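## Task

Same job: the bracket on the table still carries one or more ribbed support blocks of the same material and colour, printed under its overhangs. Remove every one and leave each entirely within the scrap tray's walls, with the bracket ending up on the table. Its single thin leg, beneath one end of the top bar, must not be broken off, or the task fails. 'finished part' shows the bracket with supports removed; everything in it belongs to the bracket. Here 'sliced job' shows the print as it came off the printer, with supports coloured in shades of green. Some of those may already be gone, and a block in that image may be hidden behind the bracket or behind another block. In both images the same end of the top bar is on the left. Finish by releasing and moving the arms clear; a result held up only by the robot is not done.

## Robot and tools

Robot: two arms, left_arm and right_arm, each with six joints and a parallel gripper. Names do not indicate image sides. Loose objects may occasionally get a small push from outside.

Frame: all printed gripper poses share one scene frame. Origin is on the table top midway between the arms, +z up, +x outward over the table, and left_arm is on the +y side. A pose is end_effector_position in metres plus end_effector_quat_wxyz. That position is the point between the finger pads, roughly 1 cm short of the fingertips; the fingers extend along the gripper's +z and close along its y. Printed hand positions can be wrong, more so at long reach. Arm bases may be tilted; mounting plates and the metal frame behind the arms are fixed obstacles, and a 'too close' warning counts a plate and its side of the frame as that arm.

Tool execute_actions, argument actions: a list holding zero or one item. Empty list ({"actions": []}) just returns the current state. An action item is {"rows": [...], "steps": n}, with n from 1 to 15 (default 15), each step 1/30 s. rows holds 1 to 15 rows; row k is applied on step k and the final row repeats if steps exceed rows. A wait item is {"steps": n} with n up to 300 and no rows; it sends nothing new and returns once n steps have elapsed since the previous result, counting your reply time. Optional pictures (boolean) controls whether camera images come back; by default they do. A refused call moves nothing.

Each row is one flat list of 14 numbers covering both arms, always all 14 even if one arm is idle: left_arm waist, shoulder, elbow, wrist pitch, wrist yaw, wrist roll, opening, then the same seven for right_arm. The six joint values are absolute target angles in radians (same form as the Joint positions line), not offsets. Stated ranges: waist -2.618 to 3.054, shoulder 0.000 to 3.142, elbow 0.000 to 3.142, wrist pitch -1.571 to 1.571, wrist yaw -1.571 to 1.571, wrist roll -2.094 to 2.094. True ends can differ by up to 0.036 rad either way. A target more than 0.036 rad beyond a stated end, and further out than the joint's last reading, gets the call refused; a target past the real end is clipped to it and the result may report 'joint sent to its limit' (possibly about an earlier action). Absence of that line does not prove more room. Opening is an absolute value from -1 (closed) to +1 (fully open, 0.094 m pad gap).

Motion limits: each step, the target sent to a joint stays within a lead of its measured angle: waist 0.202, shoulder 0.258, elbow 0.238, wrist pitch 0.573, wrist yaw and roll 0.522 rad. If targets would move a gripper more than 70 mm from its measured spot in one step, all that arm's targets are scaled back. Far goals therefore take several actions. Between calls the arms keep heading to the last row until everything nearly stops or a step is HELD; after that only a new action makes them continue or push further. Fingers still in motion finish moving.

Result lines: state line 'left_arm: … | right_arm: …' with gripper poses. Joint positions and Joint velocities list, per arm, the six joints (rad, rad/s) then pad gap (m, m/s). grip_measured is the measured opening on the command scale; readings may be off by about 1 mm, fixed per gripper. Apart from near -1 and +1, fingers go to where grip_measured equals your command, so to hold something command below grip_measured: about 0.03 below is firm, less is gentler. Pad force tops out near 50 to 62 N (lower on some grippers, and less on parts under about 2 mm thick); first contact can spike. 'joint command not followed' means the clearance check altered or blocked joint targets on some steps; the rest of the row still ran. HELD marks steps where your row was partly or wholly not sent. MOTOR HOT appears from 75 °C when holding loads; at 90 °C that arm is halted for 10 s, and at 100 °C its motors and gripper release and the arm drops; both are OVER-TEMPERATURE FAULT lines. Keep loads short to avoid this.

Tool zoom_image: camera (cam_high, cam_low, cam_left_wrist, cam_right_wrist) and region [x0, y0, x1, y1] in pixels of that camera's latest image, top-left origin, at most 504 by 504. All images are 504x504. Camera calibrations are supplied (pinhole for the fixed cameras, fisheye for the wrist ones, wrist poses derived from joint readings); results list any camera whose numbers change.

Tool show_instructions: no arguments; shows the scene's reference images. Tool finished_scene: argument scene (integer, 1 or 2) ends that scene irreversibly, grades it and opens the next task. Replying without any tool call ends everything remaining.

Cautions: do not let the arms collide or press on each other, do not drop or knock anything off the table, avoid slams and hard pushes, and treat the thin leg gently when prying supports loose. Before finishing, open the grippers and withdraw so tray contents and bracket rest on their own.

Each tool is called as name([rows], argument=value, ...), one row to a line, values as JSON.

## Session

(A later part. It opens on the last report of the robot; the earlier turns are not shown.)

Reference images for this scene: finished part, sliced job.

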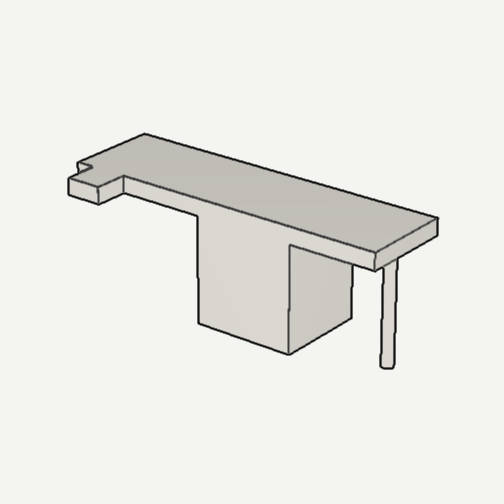

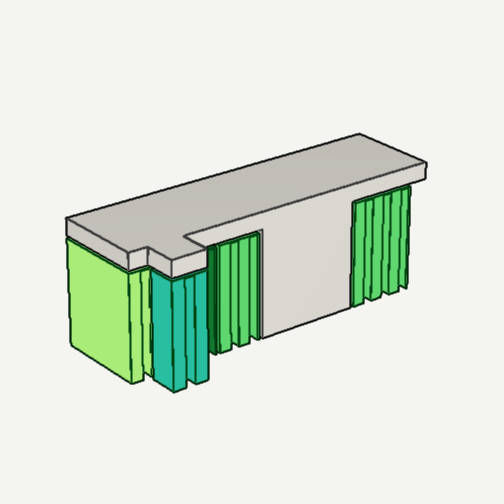

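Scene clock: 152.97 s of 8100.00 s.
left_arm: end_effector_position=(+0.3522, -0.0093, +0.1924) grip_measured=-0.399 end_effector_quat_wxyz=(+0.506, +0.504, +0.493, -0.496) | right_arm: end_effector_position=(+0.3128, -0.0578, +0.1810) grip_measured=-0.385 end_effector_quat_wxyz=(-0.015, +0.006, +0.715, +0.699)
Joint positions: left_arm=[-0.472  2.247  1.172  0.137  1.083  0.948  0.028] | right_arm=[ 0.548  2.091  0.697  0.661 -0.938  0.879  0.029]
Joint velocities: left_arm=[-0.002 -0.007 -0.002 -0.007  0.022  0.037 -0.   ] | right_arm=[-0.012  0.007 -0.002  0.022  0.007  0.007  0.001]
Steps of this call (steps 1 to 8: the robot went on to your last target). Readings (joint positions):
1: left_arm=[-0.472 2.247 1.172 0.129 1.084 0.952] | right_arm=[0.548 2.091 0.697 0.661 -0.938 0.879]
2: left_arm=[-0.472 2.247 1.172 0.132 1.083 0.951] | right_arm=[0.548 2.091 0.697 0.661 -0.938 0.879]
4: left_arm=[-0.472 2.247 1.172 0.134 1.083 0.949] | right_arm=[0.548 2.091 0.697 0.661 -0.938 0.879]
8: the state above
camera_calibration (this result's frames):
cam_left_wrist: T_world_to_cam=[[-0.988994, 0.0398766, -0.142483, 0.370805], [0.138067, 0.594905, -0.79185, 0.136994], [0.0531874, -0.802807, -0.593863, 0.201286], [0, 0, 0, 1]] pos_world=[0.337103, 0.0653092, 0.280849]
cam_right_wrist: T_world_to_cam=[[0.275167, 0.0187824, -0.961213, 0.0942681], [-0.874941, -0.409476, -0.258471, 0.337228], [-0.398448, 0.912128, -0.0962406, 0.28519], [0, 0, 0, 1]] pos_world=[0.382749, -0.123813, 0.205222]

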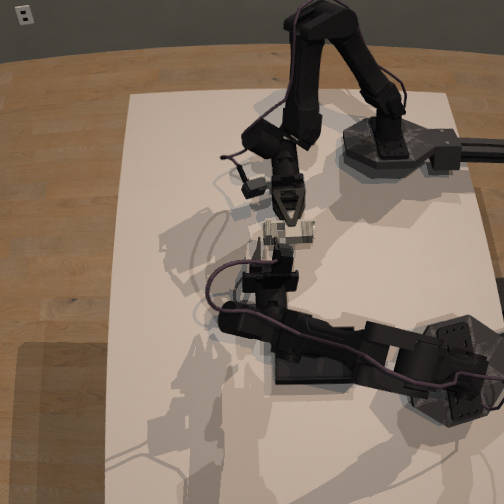

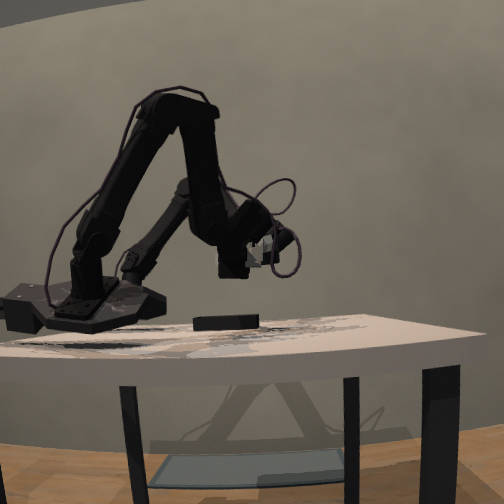

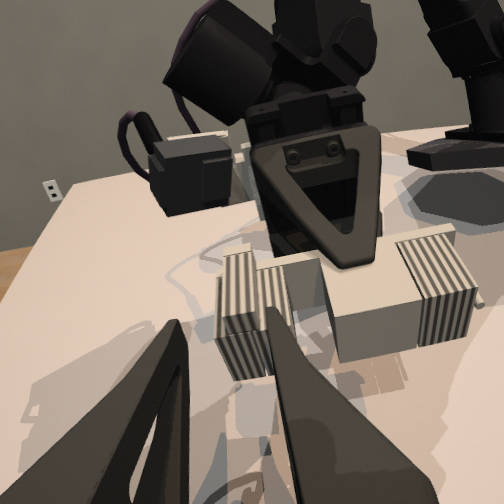

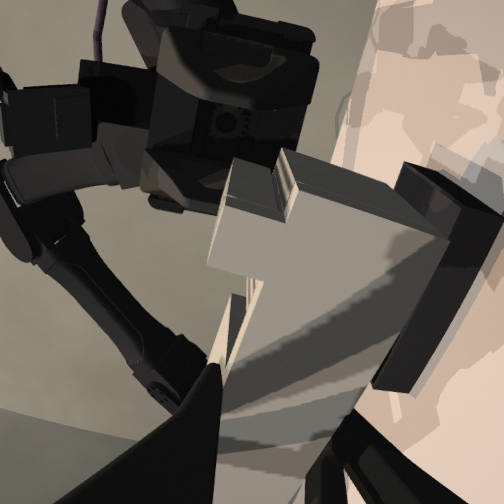

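execute_actions([
  {"rows":[[-0.491,2.261,1.18,0.155,1.084,0.926,-0.4,0.545,2.092,0.70,0.678,-0.97,0.88,-0.44],[-0.497,2.265,1.18,0.165,1.081,0.916,-0.42,0.545,2.092,0.70,0.678,-0.97,0.88,-0.44],[-0.503,2.269,1.18,0.175,1.078,0.906,-0.44,0.545,2.092,0.70,0.678,-0.97,0.88,-0.44],[-0.509,2.273,1.18,0.185,1.075,0.896,-0.46,0.545,2.092,0.70,0.678,-0.97,0.88,-0.44],[-0.515,2.277,1.18,0.195,1.072,0.887,-0.48,0.545,2.092,0.70,0.678,-0.97,0.88,-0.44],[-0.521,2.281,1.18,0.201,1.07,0.88,-0.5,0.545,2.092,0.70,0.678,-0.97,0.88,-0.44]],"steps":15},
])

Scene clock: 161.27 s of 8100.00 s.
left_arm: end_effector_position=(+0.3481, -0.0243, +0.1927) grip_measured=-0.498 end_effector_quat_wxyz=(+0.501, +0.504, +0.494, -0.501) | right_arm: end_effector_position=(+0.3127, -0.0578, +0.1811) grip_measured=-0.385 end_effector_quat_wxyz=(-0.016, +0.006, +0.715, +0.699)
Joint positions: left_arm=[-0.508  2.267  1.172  0.191  1.066  0.893  0.024] | right_arm=[ 0.548  2.091  0.697  0.661 -0.939  0.879  0.029]
Joint velocities: left_arm=[-0.022 -0.002  0.002  0.11  -0.022 -0.022 -0.   ] | right_arm=[ 0.022 -0.017 -0.007 -0.037  0.022 -0.037  0.   ]
Steps of this call (steps 1 to 30: the robot went on to your last target; steps 31 to 90: nothing new was sent; then 4.80 s passed at rest; steps 91 to 105: all 15 steps of this action). Readings (joint positions):
91: left_arm=[-0.472 2.247 1.172 0.140 1.082 0.945] | right_arm=[0.548 2.091 0.697 0.661 -0.938 0.879]
92: left_arm=[-0.473 2.247 1.172 0.143 1.081 0.942] | right_arm=[0.548 2.091 0.697 0.661 -0.938 0.879]
94: left_arm=[-0.476 2.247 1.172 0.153 1.077 0.931] | right_arm=[0.548 2.091 0.697 0.661 -0.939 0.879]
98: left_arm=[-0.496 2.257 1.172 0.181 1.071 0.908] | right_arm=[0.548 2.091 0.697 0.661 -0.939 0.879]
105: the state above
camera_calibration (this result's frames):
cam_left_wrist: T_world_to_cam=[[-0.990075, 0.0499311, -0.13137, 0.365891], [0.13513, 0.595037, -0.792257, 0.147854], [0.0386116, -0.802146, -0.595879, 0.195166], [0, 0, 0, 1]] pos_world=[0.334744, 0.0503037, 0.281501]
cam_right_wrist: T_world_to_cam=[[0.275152, 0.0191033, -0.961211, 0.0943481], [-0.874827, -0.409661, -0.258565, 0.337166], [-0.39871, 0.912038, -0.0960069, 0.285208], [0, 0, 0, 1]] pos_world=[0.382717, -0.123799, 0.20525]

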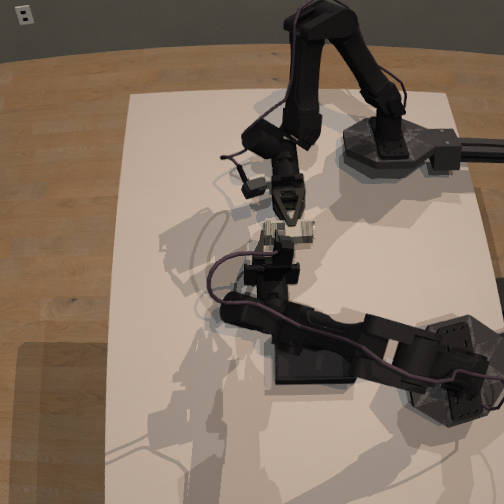

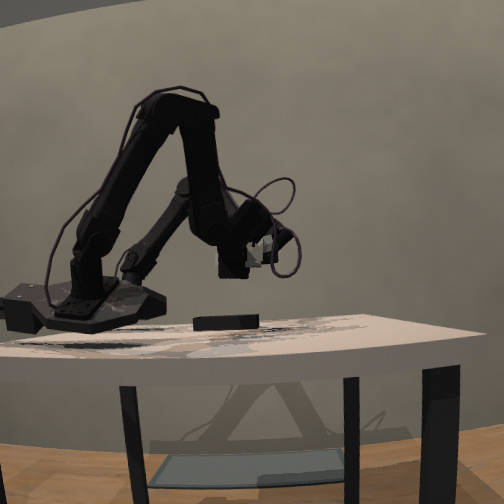

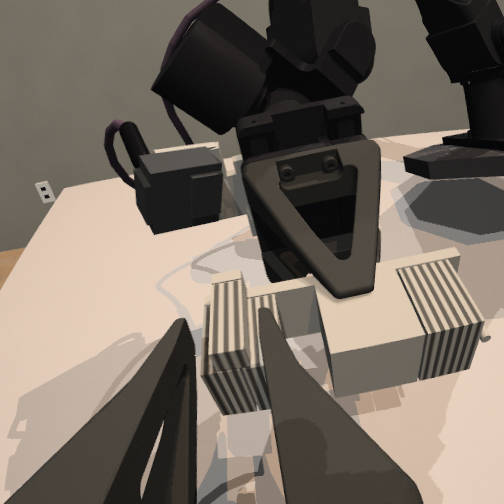

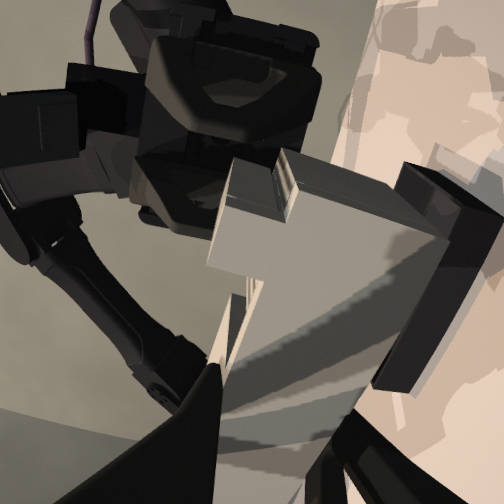

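Lower ~2.5 mm and close.

execute_actions([
  {"rows":[[-0.521,2.286,1.18,0.201,1.07,0.88,-0.53,0.545,2.092,0.70,0.678,-0.97,0.88,-0.44],[-0.521,2.29,1.18,0.201,1.07,0.88,-0.56,0.545,2.092,0.70,0.678,-0.97,0.88,-0.44],[-0.521,2.29,1.18,0.201,1.07,0.88,-0.59,0.545,2.092,0.70,0.678,-0.97,0.88,-0.44],[-0.521,2.29,1.18,0.201,1.07,0.88,-0.62,0.545,2.092,0.70,0.678,-0.97,0.88,-0.44],[-0.521,2.29,1.18,0.201,1.07,0.88,-0.65,0.545,2.092,0.70,0.678,-0.97,0.88,-0.44],[-0.521,2.29,1.18,0.201,1.07,0.88,-0.68,0.545,2.092,0.70,0.678,-0.97,0.88,-0.44],[-0.521,2.29,1.18,0.201,1.07,0.88,-0.71,0.545,2.092,0.70,0.678,-0.97,0.88,-0.44],[-0.521,2.29,1.18,0.201,1.07,0.88,-0.74,0.545,2.092,0.70,0.678,-0.97,0.88,-0.45],[-0.521,2.29,1.18,0.201,1.07,0.88,-0.77,0.545,2.092,0.70,0.678,-0.97,0.88,-0.45],[-0.521,2.29,1.18,0.201,1.07,0.88,-0.795,0.545,2.092,0.70,0.678,-0.97,0.88,-0.45],[-0.521,2.29,1.18,0.201,1.07,0.88,-0.82,0.545,2.092,0.70,0.678,-0.97,0.88,-0.45]],"steps":14},
])

Scene clock: 168.73 s of 8100.00 s.
left_arm: end_effector_position=(+0.3487, -0.0243, +0.1931) grip_measured=-0.809 end_effector_quat_wxyz=(+0.501, +0.504, +0.494, -0.501) | right_arm: end_effector_position=(+0.3129, -0.0578, +0.1812) grip_measured=-0.385 end_effector_quat_wxyz=(-0.015, +0.006, +0.715, +0.699)
Joint positions: left_arm=[-0.508  2.267  1.172  0.195  1.065  0.89   0.009] | right_arm=[ 0.548  2.091  0.697  0.662 -0.939  0.88   0.029]
Joint velocities: left_arm=[-0.012  0.002 -0.007 -0.022 -0.037 -0.037 -0.   ] | right_arm=[ 0.002 -0.002 -0.022  0.081 -0.051  0.037  0.   ]
Steps of this call (steps 1 to 15: the robot went on to your last target; steps 16 to 90: nothing new was sent; then 4.00 s passed at rest; steps 91 to 104: all 14 steps of this action). Readings (joint positions):
91: left_arm=[-0.508 2.267 1.172 0.195 1.065 0.890] | right_arm=[0.548 2.091 0.697 0.661 -0.939 0.879]
92: left_arm=[-0.508 2.267 1.172 0.195 1.065 0.890] | right_arm=[0.548 2.091 0.697 0.661 -0.939 0.879]
94: left_arm=[-0.508 2.267 1.172 0.195 1.065 0.890] | right_arm=[0.548 2.091 0.697 0.661 -0.939 0.879]
98: left_arm=[-0.508 2.267 1.172 0.195 1.065 0.890] | right_arm=[0.548 2.091 0.697 0.661 -0.939 0.879]
104: the state above
camera_calibration (this result's frames):
cam_left_wrist: T_world_to_cam=[[-0.990159, 0.0476497, -0.131584, 0.366586], [0.133964, 0.594681, -0.792722, 0.148537], [0.0404774, -0.802548, -0.595213, 0.194557], [0, 0, 0, 1]] pos_world=[0.335205, 0.0503417, 0.281788]
cam_right_wrist: T_world_to_cam=[[0.27495, 0.0194644, -0.961261, 0.0945495], [-0.875068, -0.409136, -0.258581, 0.337431], [-0.39832, 0.912266, -0.0954592, 0.285062], [0, 0, 0, 1]] pos_world=[0.382825, -0.123838, 0.205352]

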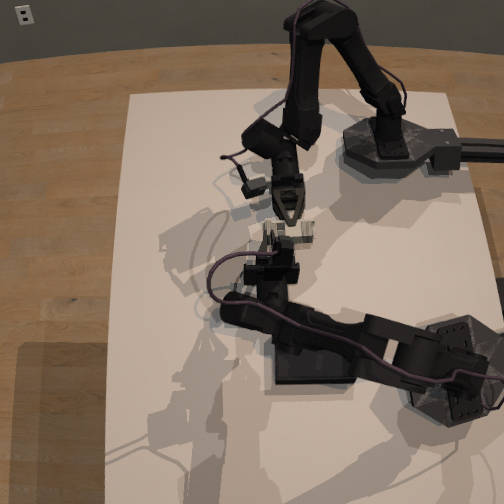

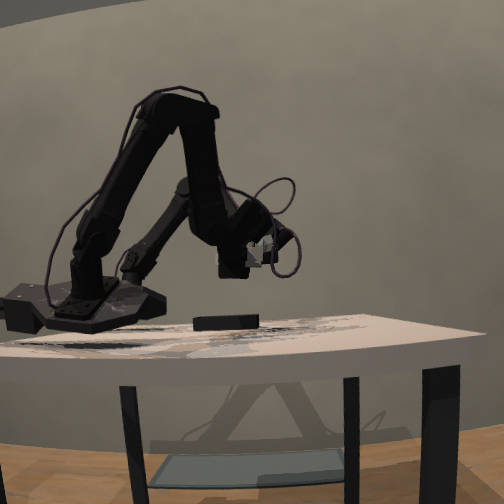

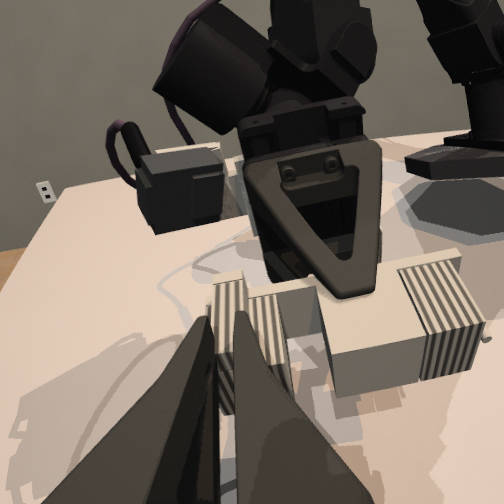

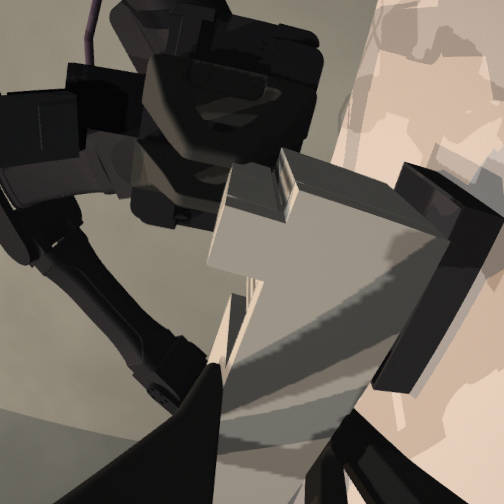

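execute_actions([
  {"rows":[[-0.521,2.29,1.18,0.201,1.07,0.88,-0.75,0.545,2.092,0.70,0.678,-0.97,0.88,-0.45],[-0.521,2.29,1.18,0.201,1.07,0.88,-0.68,0.545,2.092,0.70,0.678,-0.97,0.88,-0.45],[-0.521,2.294,1.18,0.201,1.07,0.88,-0.65,0.545,2.092,0.70,0.678,-0.97,0.88,-0.45],[-0.521,2.298,1.18,0.201,1.07,0.88,-0.65,0.545,2.092,0.70,0.678,-0.97,0.88,-0.45],[-0.521,2.298,1.18,0.201,1.07,0.88,-0.65,0.545,2.092,0.70,0.678,-0.97,0.88,-0.45],[-0.521,2.294,1.18,0.201,1.07,0.88,-0.65,0.545,2.092,0.70,0.678,-0.97,0.88,-0.45],[-0.521,2.291,1.18,0.201,1.07,0.88,-0.65,0.545,2.092,0.70,0.678,-0.97,0.88,-0.45]],"steps":12},
])

Scene clock: 176.30 s of 8100.00 s.
left_arm: end_effector_position=(+0.3478, -0.0257, +0.1889) grip_measured=-0.652 end_effector_quat_wxyz=(+0.498, +0.503, +0.496, -0.502) | right_arm: end_effector_position=(+0.3129, -0.0578, +0.1812) grip_measured=-0.385 end_effector_quat_wxyz=(-0.016, +0.006, +0.715, +0.699)
Joint positions: left_arm=[-0.508  2.278  1.172  0.198  1.065  0.89   0.016] | right_arm=[ 0.548  2.091  0.697  0.662 -0.939  0.881  0.029]
Joint velocities: left_arm=[-0.012 -0.007 -0.017 -0.007  0.037 -0.051 -0.001] | right_arm=[-0.007 -0.002 -0.007  0.022  0.022 -0.081 -0.001]
Steps of this call (steps 1 to 15: the robot went on to your last target; steps 16 to 90: nothing new was sent; then 4.17 s passed at rest; steps 91 to 102: all 12 steps of this action). Readings (joint positions):
91: left_arm=[-0.508 2.267 1.172 0.195 1.065 0.890] | right_arm=[0.548 2.091 0.697 0.662 -0.939 0.881]
92: left_arm=[-0.508 2.267 1.172 0.195 1.065 0.890] | right_arm=[0.548 2.091 0.697 0.662 -0.939 0.881]
94: left_arm=[-0.508 2.269 1.172 0.197 1.065 0.890] | right_arm=[0.548 2.091 0.697 0.662 -0.939 0.881]
98: left_arm=[-0.508 2.277 1.172 0.198 1.065 0.890] | right_arm=[0.548 2.091 0.697 0.662 -0.939 0.881]
102: the state above
camera_calibration (this result's frames):
cam_left_wrist: T_world_to_cam=[[-0.990893, 0.0503997, -0.12486, 0.364276], [0.130126, 0.596745, -0.79181, 0.147408], [0.0346027, -0.800847, -0.597869, 0.193589], [0, 0, 0, 1]] pos_world=[0.335078, 0.0487104, 0.277944]
cam_right_wrist: T_world_to_cam=[[0.274584, 0.0194571, -0.961366, 0.0946827], [-0.87517, -0.40913, -0.258245, 0.337403], [-0.398349, 0.912269, -0.0953122, 0.285045], [0, 0, 0, 1]] pos_world=[0.382834, -0.123838, 0.205326]

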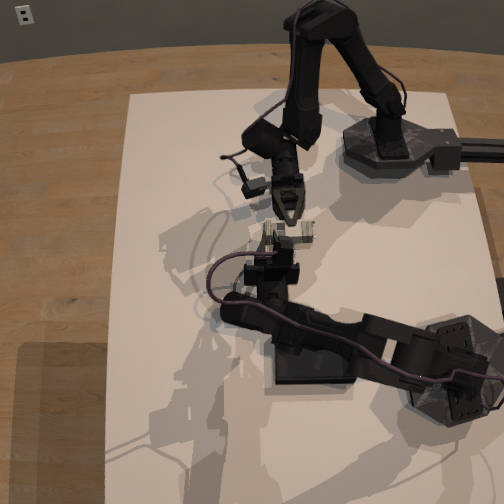

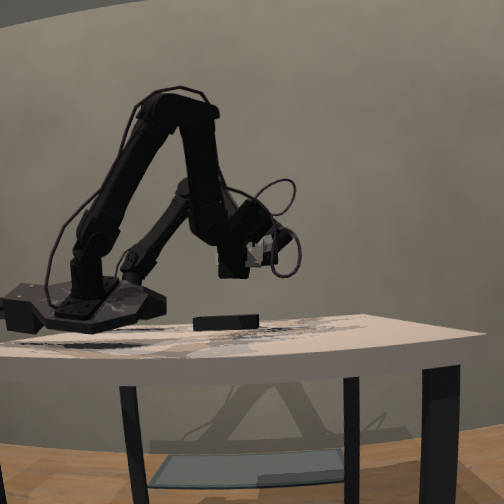

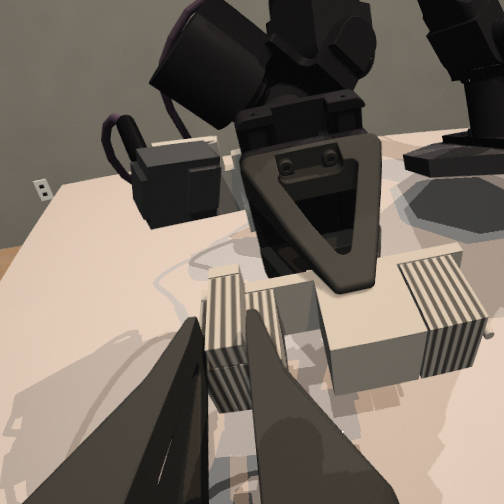

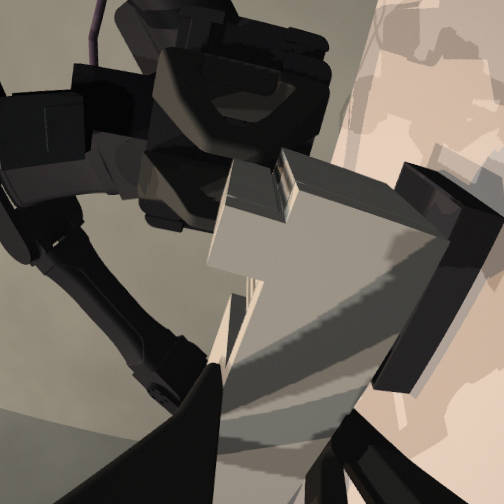

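execute_actions([
  {"rows":[[-0.515,2.28,1.18,0.21,1.07,0.88,-0.68,0.545,2.092,0.70,0.678,-0.97,0.88,-0.45],[-0.515,2.28,1.18,0.215,1.07,0.88,-0.71,0.545,2.092,0.70,0.678,-0.97,0.88,-0.45],[-0.515,2.28,1.18,0.215,1.07,0.88,-0.74,0.545,2.092,0.70,0.678,-0.97,0.88,-0.45],[-0.515,2.28,1.18,0.215,1.07,0.88,-0.77,0.545,2.092,0.70,0.678,-0.97,0.88,-0.45],[-0.515,2.28,1.18,0.215,1.07,0.88,-0.80,0.545,2.092,0.70,0.678,-0.97,0.88,-0.45],[-0.515,2.28,1.18,0.215,1.07,0.88,-0.82,0.545,2.092,0.70,0.678,-0.97,0.88,-0.45]],"steps":10},
])

Scene clock: 183.17 s of 8100.00 s.
left_arm: end_effector_position=(+0.3486, -0.0257, +0.1896) grip_measured=-0.803 end_effector_quat_wxyz=(+0.501, +0.503, +0.495, -0.501) | right_arm: end_effector_position=(+0.3130, -0.0577, +0.1814) grip_measured=-0.385 end_effector_quat_wxyz=(-0.015, +0.006, +0.714, +0.700)
Joint positions: left_arm=[-0.508  2.278  1.172  0.205  1.065  0.888  0.009] | right_arm=[ 0.548  2.091  0.697  0.663 -0.939  0.881  0.029]
Joint velocities: left_arm=[-0.012 -0.007 -0.002  0.037 -0.037  0.007 -0.001] | right_arm=[ 0.002  0.002 -0.002  0.007 -0.007 -0.007  0.001]
Steps of this call (steps 1 to 15: the robot went on to your last target; steps 16 to 90: nothing new was sent; then 3.53 s passed at rest; steps 91 to 100: all 10 steps of this action). Readings (joint positions):
91: left_arm=[-0.508 2.278 1.172 0.199 1.065 0.890] | right_arm=[0.548 2.091 0.697 0.662 -0.939 0.881]
92: left_arm=[-0.508 2.278 1.172 0.201 1.065 0.890] | right_arm=[0.548 2.091 0.697 0.662 -0.939 0.881]
94: left_arm=[-0.508 2.278 1.172 0.203 1.065 0.890] | right_arm=[0.548 2.091 0.697 0.662 -0.939 0.881]
98: left_arm=[-0.508 2.278 1.172 0.205 1.065 0.889] | right_arm=[0.548 2.091 0.697 0.663 -0.939 0.881]
100: the state above
camera_calibration (this result's frames):
cam_left_wrist: T_world_to_cam=[[-0.990441, 0.0477241, -0.129421, 0.365774], [0.132239, 0.595449, -0.792435, 0.147169], [0.0392454, -0.801974, -0.596068, 0.191952], [0, 0, 0, 1]] pos_world=[0.335283, 0.048853, 0.278377]
cam_right_wrist: T_world_to_cam=[[0.275781, 0.0199683, -0.961013, 0.0944183], [-0.875083, -0.408452, -0.259608, 0.337872], [-0.397712, 0.912561, -0.0951693, 0.28492], [0, 0, 0, 1]] pos_world=[0.382943, -0.123888, 0.205567]

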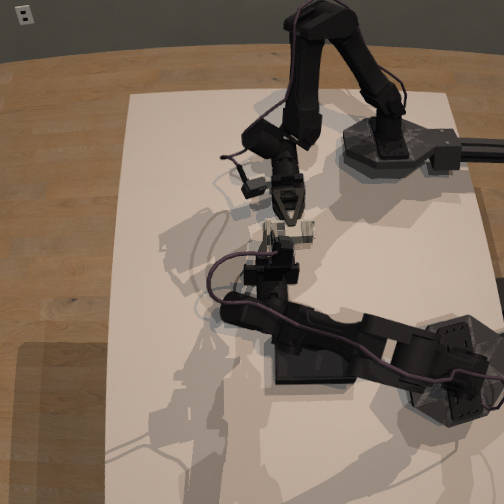

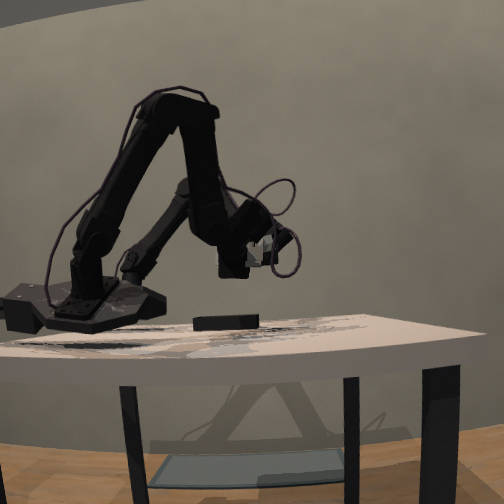

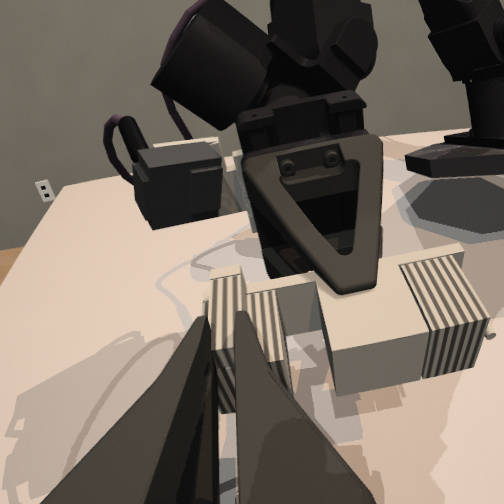

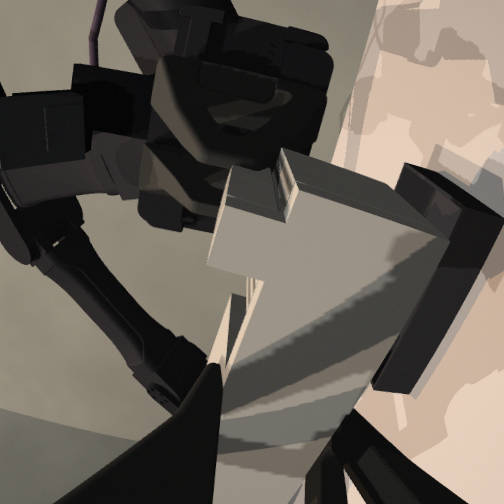

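execute_actions([
  {"rows":[[-0.51,2.275,1.18,0.215,1.07,0.89,-0.84,0.545,2.092,0.70,0.67,-0.96,0.89,-0.45],[-0.508,2.27,1.18,0.215,1.073,0.90,-0.86,0.545,2.092,0.70,0.665,-0.955,0.90,-0.45],[-0.507,2.266,1.18,0.216,1.076,0.91,-0.86,0.545,2.093,0.70,0.66,-0.95,0.91,-0.45],[-0.506,2.262,1.18,0.217,1.079,0.92,-0.86,0.545,2.094,0.70,0.656,-0.946,0.92,-0.45],[-0.505,2.258,1.18,0.218,1.082,0.93,-0.86,0.545,2.095,0.70,0.652,-0.942,0.93,-0.45],[-0.504,2.254,1.18,0.219,1.085,0.94,-0.86,0.545,2.096,0.70,0.648,-0.938,0.94,-0.45],[-0.503,2.25,1.18,0.22,1.088,0.95,-0.86,0.545,2.097,0.70,0.644,-0.934,0.95,-0.45],[-0.502,2.246,1.18,0.221,1.091,0.96,-0.86,0.545,2.098,0.70,0.64,-0.93,0.96,-0.45],[-0.501,2.242,1.18,0.222,1.094,0.97,-0.86,0.545,2.099,0.70,0.636,-0.926,0.97,-0.45],[-0.5,2.238,1.18,0.223,1.097,0.98,-0.86,0.545,2.1,0.70,0.632,-0.922,0.98,-0.45],[-0.499,2.234,1.18,0.224,1.10,0.99,-0.86,0.545,2.101,0.70,0.628,-0.918,0.99,-0.45],[-0.498,2.23,1.18,0.225,1.103,1.0,-0.86,0.545,2.102,0.70,0.624,-0.914,1.0,-0.45],[-0.497,2.226,1.18,0.226,1.106,1.01,-0.86,0.545,2.103,0.70,0.62,-0.91,1.01,-0.45],[-0.496,2.223,1.18,0.227,1.109,1.02,-0.86,0.545,2.104,0.70,0.616,-0.906,1.02,-0.45],[-0.495,2.22,1.18,0.228,1.112,1.03,-0.86,0.545,2.105,0.70,0.612,-0.902,1.03,-0.45]],"steps":15},
])

Scene clock: 192.87 s of 8100.00 s.
left_arm: end_effector_position=(+0.3523, -0.0209, +0.2027) grip_measured=-0.809 end_effector_quat_wxyz=(+0.539, +0.526, +0.459, -0.472) | right_arm: end_effector_position=(+0.3137, -0.0579, +0.1756) grip_measured=-0.385 end_effector_quat_wxyz=(-0.054, +0.054, +0.721, +0.688)
Joint positions: left_arm=[-0.504  2.252  1.172  0.215  1.08   0.983  0.009] | right_arm=[ 0.548  2.091  0.697  0.641 -0.914  0.987  0.029]
Joint velocities: left_arm=[ 0.037 -0.154  0.002  0.022  0.051  0.256 -0.   ] | right_arm=[ 0.002  0.007 -0.002 -0.168  0.11   0.315 -0.   ]
Steps of this call (steps 1 to 15: the robot went on to your last target; steps 16 to 90: nothing new was sent; then 6.20 s passed at rest; steps 91 to 105: all 15 steps of this action). Readings (joint positions):
91: left_arm=[-0.508 2.278 1.172 0.205 1.065 0.888] | right_arm=[0.548 2.091 0.697 0.663 -0.939 0.882]
92: left_arm=[-0.508 2.278 1.172 0.205 1.065 0.888] | right_arm=[0.548 2.091 0.697 0.663 -0.939 0.884]
94: left_arm=[-0.508 2.278 1.172 0.205 1.065 0.893] | right_arm=[0.548 2.091 0.697 0.663 -0.939 0.892]
98: left_arm=[-0.508 2.278 1.172 0.205 1.063 0.917] | right_arm=[0.548 2.091 0.697 0.663 -0.938 0.917]
105: the state above
camera_calibration (this result's frames):
cam_left_wrist: T_world_to_cam=[[-0.966825, 0.0348041, -0.253056, 0.387386], [0.22595, 0.578605, -0.783686, 0.119053], [0.119144, -0.814865, -0.567274, 0.169225], [0, 0, 0, 1]] pos_world=[0.327472, 0.0555282, 0.287328]
cam_right_wrist: T_world_to_cam=[[0.155338, -0.00949481, -0.987816, 0.129432], [-0.905184, -0.401826, -0.138481, 0.325394], [-0.395616, 0.915667, -0.0710134, 0.280074], [0, 0, 0, 1]] pos_world=[0.385238, -0.124474, 0.192805]

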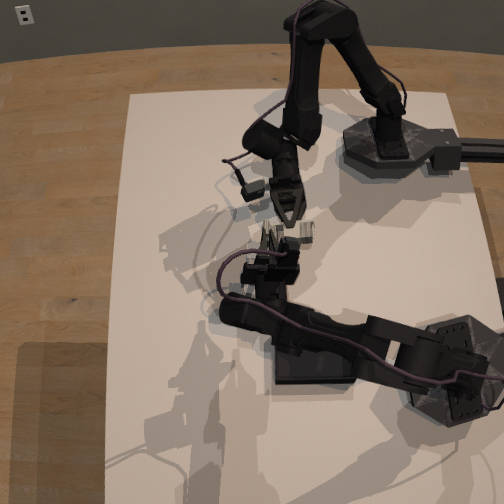

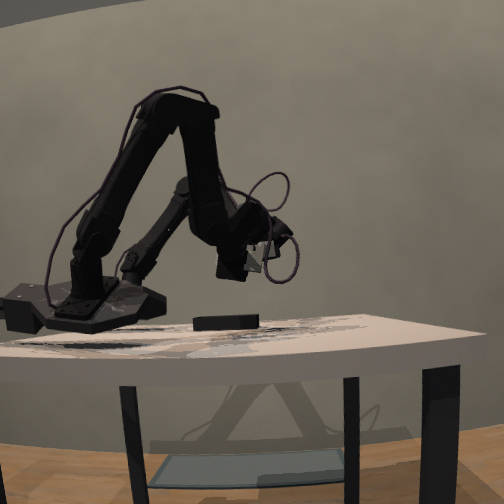

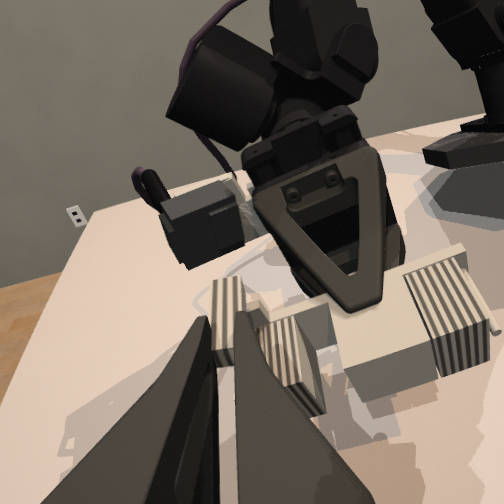

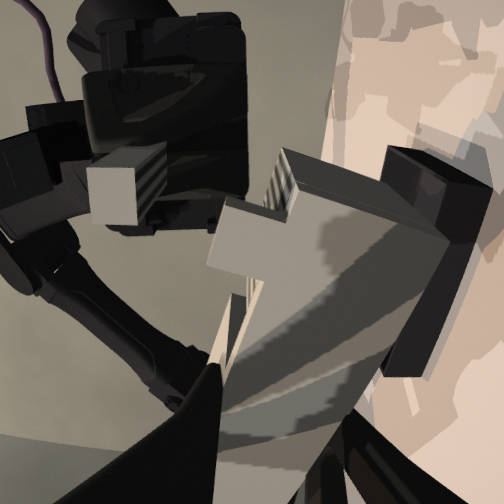

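execute_actions([
  {"rows":[[-0.48,2.21,1.175,0.20,1.112,1.035,-0.85,0.545,2.1,0.70,0.62,-0.91,1.03,-0.44],[-0.46,2.195,1.17,0.165,1.11,1.04,-0.85,0.545,2.098,0.70,0.63,-0.92,1.02,-0.44],[-0.44,2.175,1.16,0.125,1.10,1.045,-0.85,0.545,2.096,0.705,0.64,-0.93,1.0,-0.44],[-0.415,2.155,1.15,0.085,1.08,1.05,-0.85,0.545,2.094,0.71,0.65,-0.94,0.97,-0.44],[-0.39,2.13,1.14,0.045,1.05,1.055,-0.85,0.545,2.092,0.715,0.66,-0.95,0.93,-0.44],[-0.365,2.105,1.13,0.005,1.01,1.06,-0.85,0.545,2.09,0.72,0.67,-0.96,0.88,-0.44],[-0.345,2.08,1.12,-0.035,0.96,1.065,-0.85,0.545,2.09,0.725,0.68,-0.97,0.82,-0.44],[-0.33,2.055,1.11,-0.075,0.905,1.07,-0.85,0.545,2.09,0.73,0.69,-0.975,0.755,-0.44],[-0.32,2.03,1.10,-0.115,0.845,1.075,-0.85,0.545,2.09,0.73,0.69,-0.975,0.69,-0.44],[-0.315,2.005,1.09,-0.155,0.785,1.08,-0.85,0.545,2.09,0.73,0.69,-0.975,0.625,-0.44],[-0.315,1.98,1.08,-0.195,0.725,1.085,-0.85,0.545,2.09,0.73,0.69,-0.975,0.56,-0.44],[-0.32,1.955,1.07,-0.235,0.665,1.09,-0.85,0.545,2.09,0.73,0.69,-0.975,0.495,-0.44],[-0.33,1.935,1.06,-0.275,0.605,1.095,-0.85,0.545,2.09,0.73,0.69,-0.975,0.43,-0.44],[-0.345,1.915,1.05,-0.315,0.545,1.10,-0.85,0.545,2.09,0.73,0.69,-0.975,0.365,-0.44],[-0.36,1.90,1.04,-0.355,0.485,1.105,-0.85,0.545,2.09,0.73,0.69,-0.975,0.30,-0.44]],"steps":15},
], pictures=false)

execute_actions([
  {"rows":[[-0.378,1.885,1.032,-0.395,0.425,1.11,-0.85,0.545,2.09,0.73,0.69,-0.975,0.235,-0.44],[-0.396,1.872,1.024,-0.435,0.365,1.115,-0.85,0.545,2.09,0.73,0.69,-0.975,0.17,-0.44],[-0.415,1.86,1.016,-0.475,0.305,1.12,-0.85,0.545,2.09,0.73,0.69,-0.975,0.10,-0.44],[-0.435,1.85,1.008,-0.515,0.245,1.12,-0.85,0.545,2.09,0.73,0.69,-0.975,0.03,-0.44],[-0.455,1.843,1.0,-0.555,0.185,1.12,-0.85,0.545,2.09,0.73,0.69,-0.975,-0.04,-0.44],[-0.475,1.838,0.992,-0.595,0.125,1.12,-0.85,0.545,2.09,0.73,0.69,-0.975,-0.11,-0.44],[-0.495,1.835,0.985,-0.635,0.065,1.12,-0.85,0.545,2.09,0.73,0.69,-0.975,-0.18,-0.44],[-0.515,1.835,0.978,-0.67,0.005,1.12,-0.85,0.545,2.09,0.73,0.69,-0.975,-0.25,-0.44],[-0.535,1.835,0.972,-0.705,-0.055,1.12,-0.85,0.545,2.09,0.73,0.69,-0.975,-0.32,-0.44],[-0.555,1.835,0.966,-0.735,-0.115,1.12,-0.85,0.545,2.09,0.73,0.69,-0.975,-0.39,-0.44],[-0.573,1.835,0.961,-0.76,-0.175,1.12,-0.85,0.545,2.09,0.73,0.69,-0.975,-0.46,-0.44],[-0.59,1.835,0.957,-0.785,-0.235,1.12,-0.85,0.545,2.09,0.73,0.69,-0.975,-0.53,-0.44],[-0.605,1.835,0.953,-0.80,-0.295,1.12,-0.85,0.545,2.09,0.73,0.69,-0.975,-0.60,-0.44],[-0.617,1.835,0.95,-0.815,-0.345,1.12,-0.85,0.545,2.09,0.73,0.69,-0.975,-0.66,-0.44],[-0.627,1.835,0.95,-0.822,-0.385,1.12,-0.85,0.545,2.09,0.73,0.69,-0.975,-0.71,-0.44]],"steps":15},
], pictures=false)

execute_actions([
  {"steps":16},
])

Scene clock: 223.20 s of 8100.00 s.
left_arm: end_effector_position=(+0.3845, +0.1054, +0.1747) grip_measured=-0.809 end_effector_quat_wxyz=(+0.471, +0.500, +0.653, -0.319) | right_arm: end_effector_position=(+0.3169, -0.0570, +0.1846) grip_measured=-0.385 end_effector_quat_wxyz=(+0.102, -0.109, +0.704, +0.695)
Joint positions: left_arm=[-0.304  1.943  1.084 -0.157  0.697  1.078  0.009] | right_arm=[ 0.548  2.091  0.707  0.669 -0.939  0.564  0.029]
Joint velocities: left_arm=[-0.291 -0.593 -0.256 -1.077 -1.648  0.183  0.001] | right_arm=[-0.002 -0.017  0.012  0.051 -0.11  -1.795  0.   ]
Steps of this call (steps 1 to 30: the robot went on to your last target; steps 31 to 90: nothing new was sent; then 26.83 s passed at rest; steps 91 to 105: all 15 steps of this action). Readings (joint positions):
91: left_arm=[-0.498 2.239 1.172 0.226 1.092 1.027] | right_arm=[0.548 2.091 0.697 0.626 -0.899 1.029]
92: left_arm=[-0.495 2.238 1.172 0.221 1.093 1.028] | right_arm=[0.548 2.091 0.697 0.626 -0.899 1.029]
94: left_arm=[-0.475 2.222 1.170 0.186 1.090 1.034] | right_arm=[0.548 2.091 0.697 0.626 -0.900 1.021]
98: left_arm=[-0.380 2.130 1.142 0.078 1.021 1.048] | right_arm=[0.548 2.091 0.697 0.643 -0.919 0.925]
105: the state above

Scene clock: 223.70 s of 8100.00 s.
left_arm: end_effector_position=(+0.2409, +0.1521, +0.0865) grip_measured=-0.809 end_effector_quat_wxyz=(+0.073, +0.689, +0.716, -0.088) | right_arm: end_effector_position=(+0.3174, -0.0570, +0.1865) grip_measured=-0.385 end_effector_quat_wxyz=(+0.425, -0.432, +0.562, +0.562)
Joint positions: left_arm=[-0.595  1.859  0.965 -0.717 -0.161  1.112  0.009] | right_arm=[ 0.548  2.091  0.708  0.678 -0.944 -0.431  0.029]
Joint velocities: left_arm=[-0.349 -0.007 -0.115 -0.769 -1.59  -0.007  0.001] | right_arm=[ 0.012 -0.007 -0.017 -0.007 -0.037 -1.883 -0.   ]
Steps of this call (steps 1 to 15: all 15 steps of this action). Readings (joint positions):
1: left_arm=[-0.317 1.924 1.074 -0.194 0.642 1.083] | right_arm=[0.548 2.091 0.708 0.671 -0.940 0.503]
2: left_arm=[-0.334 1.908 1.065 -0.233 0.587 1.088] | right_arm=[0.548 2.091 0.708 0.672 -0.941 0.442]
4: left_arm=[-0.376 1.884 1.047 -0.312 0.474 1.096] | right_arm=[0.548 2.091 0.708 0.673 -0.942 0.315]
8: left_arm=[-0.469 1.861 1.011 -0.476 0.245 1.106] | right_arm=[0.548 2.091 0.708 0.675 -0.943 0.048]
15: the state above

Scene clock: 224.23 s of 8100.00 s.
left_arm: end_effector_position=(+0.2362, +0.1912, +0.0830) grip_measured=-0.809 end_effector_quat_wxyz=(-0.000, +0.709, +0.705, +0.003) | right_arm: end_effector_position=(+0.3177, -0.0570, +0.1869) grip_measured=-0.385 end_effector_quat_wxyz=(-0.497, +0.503, -0.500, -0.501)
Joint positions: left_arm=[-0.615  1.859  0.962 -0.803 -0.381  1.113  0.009] | right_arm=[ 0.548  2.091  0.708  0.681 -0.944 -0.696  0.029]
Joint velocities: left_arm=[ 0.017 -0.017 -0.007  0.007 -0.022  0.022 -0.001] | right_arm=[ 0.002 -0.007  0.007 -0.022 -0.022 -0.051 -0.   ]
Steps of this call (steps 1 to 16: the robot went on to your last target). Readings (joint positions):
1: left_arm=[-0.606 1.859 0.963 -0.739 -0.207 1.112] | right_arm=[0.548 2.091 0.708 0.678 -0.944 -0.486]
2: left_arm=[-0.612 1.859 0.962 -0.756 -0.243 1.112] | right_arm=[0.548 2.091 0.708 0.679 -0.944 -0.530]
4: left_arm=[-0.615 1.859 0.962 -0.777 -0.295 1.113] | right_arm=[0.548 2.091 0.708 0.679 -0.944 -0.592]
8: left_arm=[-0.615 1.859 0.962 -0.794 -0.351 1.113] | right_arm=[0.548 2.091 0.708 0.680 -0.944 -0.658]
16: the state above
camera_calibration (this result's frames):
cam_left_wrist: T_world_to_cam=[[-0.991396, 0.125918, 0.0357625, 0.20189], [0.121848, 0.787924, 0.603597, -0.20177], [0.0478256, 0.602761, -0.796487, 0.052867], [0, 0, 0, 1]] pos_world=[0.22221, 0.101691, 0.156675]
cam_right_wrist: T_world_to_cam=[[0.951971, 0.0436964, 0.303054, -0.351331], [0.295242, -0.393281, -0.870725, 0.087009], [0.0811378, 0.918379, -0.387293, 0.189425], [0, 0, 0, 1]] pos_world=[0.293399, -0.124393, 0.255596]

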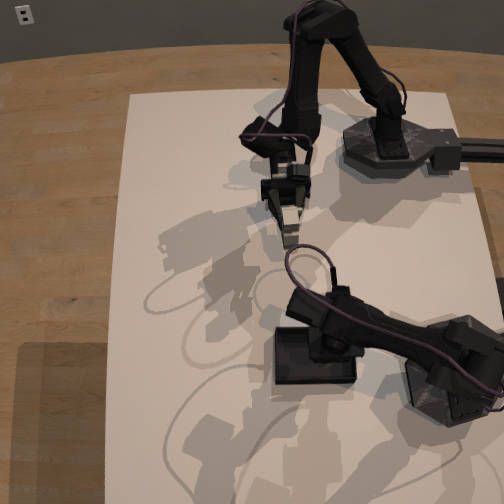

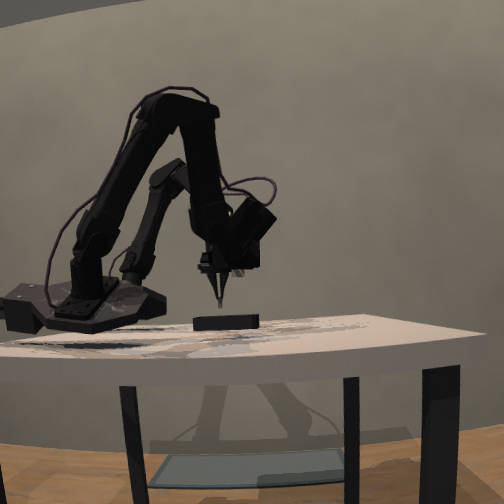

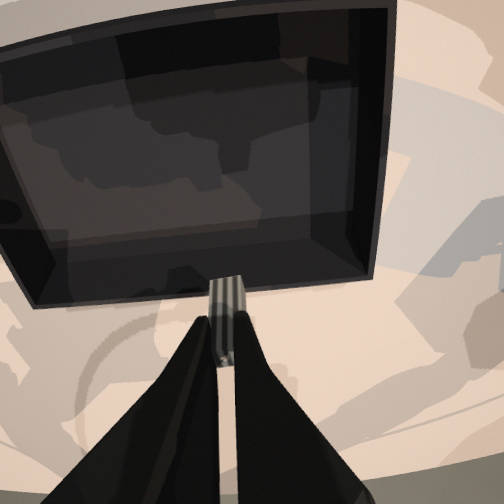

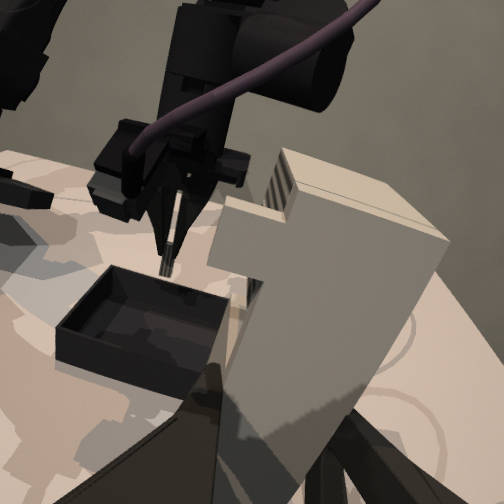

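execute_actions([
  {"rows":[[-0.61,1.87,0.945,-0.785,-0.385,1.125,-0.85,0.545,2.09,0.73,0.69,-0.975,-0.71,-0.44],[-0.603,1.88,0.938,-0.76,-0.386,1.132,-0.85,0.545,2.09,0.73,0.69,-0.975,-0.71,-0.44],[-0.598,1.888,0.931,-0.738,-0.387,1.139,-0.85,0.545,2.09,0.73,0.69,-0.975,-0.71,-0.44],[-0.593,1.896,0.924,-0.716,-0.388,1.146,-0.85,0.545,2.09,0.73,0.69,-0.975,-0.71,-0.44],[-0.588,1.904,0.917,-0.694,-0.389,1.153,-0.85,0.545,2.09,0.73,0.69,-0.975,-0.71,-0.44],[-0.583,1.912,0.91,-0.672,-0.39,1.16,-0.85,0.545,2.09,0.73,0.69,-0.975,-0.71,-0.44],[-0.578,1.92,0.903,-0.65,-0.39,1.167,-0.85,0.545,2.09,0.73,0.69,-0.975,-0.71,-0.44],[-0.573,1.928,0.896,-0.63,-0.39,1.174,-0.85,0.545,2.09,0.73,0.69,-0.975,-0.71,-0.44],[-0.568,1.936,0.889,-0.61,-0.39,1.18,-0.85,0.545,2.09,0.73,0.69,-0.975,-0.71,-0.44],[-0.563,1.944,0.882,-0.593,-0.39,1.185,-0.85,0.545,2.09,0.73,0.69,-0.975,-0.71,-0.44],[-0.559,1.951,0.875,-0.58,-0.39,1.185,-0.85,0.545,2.09,0.73,0.69,-0.975,-0.71,-0.44],[-0.556,1.957,0.868,-0.57,-0.39,1.185,-0.85,0.545,2.09,0.73,0.69,-0.975,-0.71,-0.44],[-0.553,1.962,0.862,-0.57,-0.39,1.185,-0.85,0.545,2.09,0.73,0.69,-0.975,-0.71,-0.44],[-0.553,1.965,0.858,-0.57,-0.39,1.185,-0.85,0.545,2.09,0.73,0.69,-0.975,-0.71,-0.44]],"steps":15},
], pictures=false)

execute_actions([
  {"steps":8},
])

Scene clock: 237.30 s of 8100.00 s.
left_arm: end_effector_position=(+0.2343, +0.1927, +0.0397) grip_measured=-0.809 end_effector_quat_wxyz=(-0.004, +0.708, +0.706, +0.004) | right_arm: end_effector_position=(+0.3177, -0.0570, +0.1870) grip_measured=-0.385 end_effector_quat_wxyz=(-0.499, +0.505, -0.498, -0.499)
Joint positions: left_arm=[-0.559  1.949  0.879 -0.614 -0.391  1.169  0.009] | right_arm=[ 0.548  2.091  0.708  0.681 -0.944 -0.704  0.029]
Joint velocities: left_arm=[ 0.042  0.11  -0.12   0.154 -0.051  0.081 -0.   ] | right_arm=[ 0.007 -0.002  0.007 -0.037  0.066  0.007  0.   ]
Steps of this call (steps 1 to 15: the robot went on to your last target; steps 16 to 90: nothing new was sent; then 9.57 s passed at rest; steps 91 to 105: all 15 steps of this action). Readings (joint positions):
91: left_arm=[-0.615 1.859 0.962 -0.803 -0.386 1.114] | right_arm=[0.548 2.091 0.708 0.681 -0.944 -0.704]
92: left_arm=[-0.615 1.859 0.962 -0.800 -0.386 1.115] | right_arm=[0.548 2.091 0.708 0.681 -0.944 -0.704]
94: left_arm=[-0.610 1.863 0.957 -0.778 -0.387 1.122] | right_arm=[0.548 2.091 0.708 0.681 -0.944 -0.704]
98: left_arm=[-0.589 1.893 0.929 -0.712 -0.389 1.142] | right_arm=[0.548 2.091 0.708 0.681 -0.944 -0.704]
105: the state above

Scene clock: 237.57 s of 8100.00 s.
left_arm: end_effector_position=(+0.2369, +0.1910, +0.0374) grip_measured=-0.809 end_effector_quat_wxyz=(+0.003, +0.708, +0.706, +0.007) | right_arm: end_effector_position=(+0.3177, -0.0570, +0.1870) grip_measured=-0.385 end_effector_quat_wxyz=(-0.499, +0.505, -0.498, -0.499)
Joint positions: left_arm=[-0.558  1.954  0.873 -0.587 -0.391  1.176  0.009] | right_arm=[ 0.548  2.091  0.708  0.681 -0.944 -0.704  0.029]
Joint velocities: left_arm=[ 0.002  0.007  0.007  0.051 -0.051 -0.022 -0.   ] | right_arm=[-0.012  0.007  0.017 -0.007 -0.007 -0.066 -0.001]
Steps of this call (steps 1 to 8: the robot went on to your last target). Readings (joint positions):
1: left_arm=[-0.558 1.952 0.875 -0.609 -0.391 1.171] | right_arm=[0.548 2.091 0.708 0.681 -0.944 -0.704]
2: left_arm=[-0.558 1.953 0.873 -0.606 -0.391 1.172] | right_arm=[0.548 2.091 0.708 0.681 -0.944 -0.704]
4: left_arm=[-0.558 1.954 0.873 -0.599 -0.391 1.174] | right_arm=[0.548 2.091 0.708 0.681 -0.944 -0.704]
8: the state above
camera_calibration (this result's frames):
cam_left_wrist: T_world_to_cam=[[-0.991917, 0.123963, 0.0271009, 0.204997], [0.11499, 0.787845, 0.605043, -0.172574], [0.0536517, 0.603269, -0.795731, 0.0150481], [0, 0, 0, 1]] pos_world=[0.222377, 0.101471, 0.110833]
cam_right_wrist: T_world_to_cam=[[0.949422, 0.043525, 0.310973, -0.352068], [0.302433, -0.393116, -0.868328, 0.0843173], [0.0844542, 0.918458, -0.386396, 0.188224], [0, 0, 0, 1]] pos_world=[0.292864, -0.124405, 0.255428]

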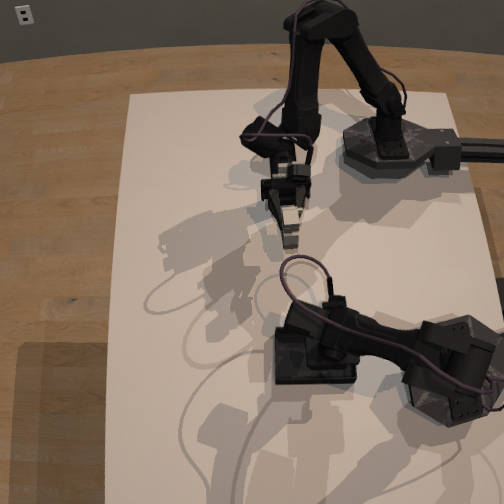

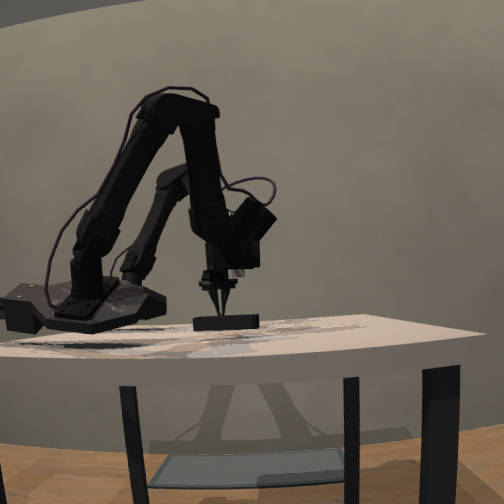

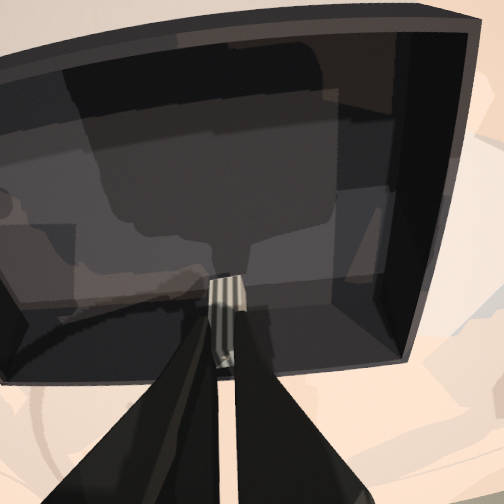

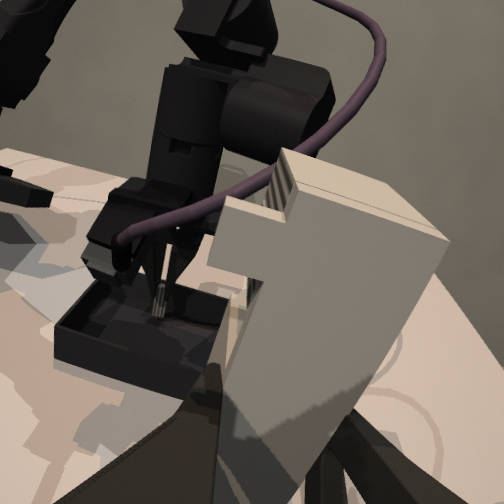

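Lower ~7 mm more.

execute_actions([
  {"rows":[[-0.553,1.972,0.858,-0.565,-0.39,1.185,-0.85,0.545,2.09,0.73,0.69,-0.975,-0.71,-0.44],[-0.553,1.979,0.858,-0.56,-0.39,1.185,-0.85,0.545,2.09,0.73,0.69,-0.975,-0.71,-0.44],[-0.553,1.985,0.858,-0.555,-0.39,1.185,-0.85,0.545,2.09,0.73,0.69,-0.975,-0.71,-0.44],[-0.553,1.99,0.858,-0.55,-0.39,1.185,-0.85,0.545,2.09,0.73,0.69,-0.975,-0.71,-0.44],[-0.553,1.995,0.858,-0.55,-0.39,1.185,-0.85,0.545,2.09,0.73,0.69,-0.975,-0.71,-0.44]],"steps":12},
], pictures=false)

Scene clock: 243.07 s of 8100.00 s.
left_arm: end_effector_position=(+0.2371, +0.1881, +0.0307) grip_measured=-0.809 end_effector_quat_wxyz=(+0.001, +0.709, +0.705, +0.006) | right_arm: end_effector_position=(+0.3177, -0.0570, +0.1870) grip_measured=-0.385 end_effector_quat_wxyz=(-0.499, +0.505, -0.498, -0.499)
Joint positions: left_arm=[-0.558  1.981  0.873 -0.564 -0.392  1.177  0.009] | right_arm=[ 0.548  2.091  0.708  0.681 -0.944 -0.704  0.029]
Joint velocities: left_arm=[-0.012 -0.002 -0.002  0.051  0.051 -0.051 -0.001] | right_arm=[ 0.012 -0.002  0.002 -0.066  0.022 -0.095 -0.001]
Steps of this call (steps 1 to 30: the robot went on to your last target; steps 31 to 90: nothing new was sent; then 2.10 s passed at rest; steps 91 to 102: all 12 steps of this action). Readings (joint positions):
91: left_arm=[-0.558 1.954 0.873 -0.581 -0.391 1.177] | right_arm=[0.548 2.091 0.708 0.681 -0.944 -0.704]
92: left_arm=[-0.558 1.954 0.873 -0.580 -0.391 1.177] | right_arm=[0.548 2.091 0.708 0.681 -0.944 -0.704]
94: left_arm=[-0.558 1.958 0.873 -0.574 -0.392 1.177] | right_arm=[0.548 2.091 0.708 0.681 -0.944 -0.704]
98: left_arm=[-0.558 1.979 0.873 -0.566 -0.392 1.177] | right_arm=[0.548 2.091 0.708 0.681 -0.944 -0.704]
102: the state above


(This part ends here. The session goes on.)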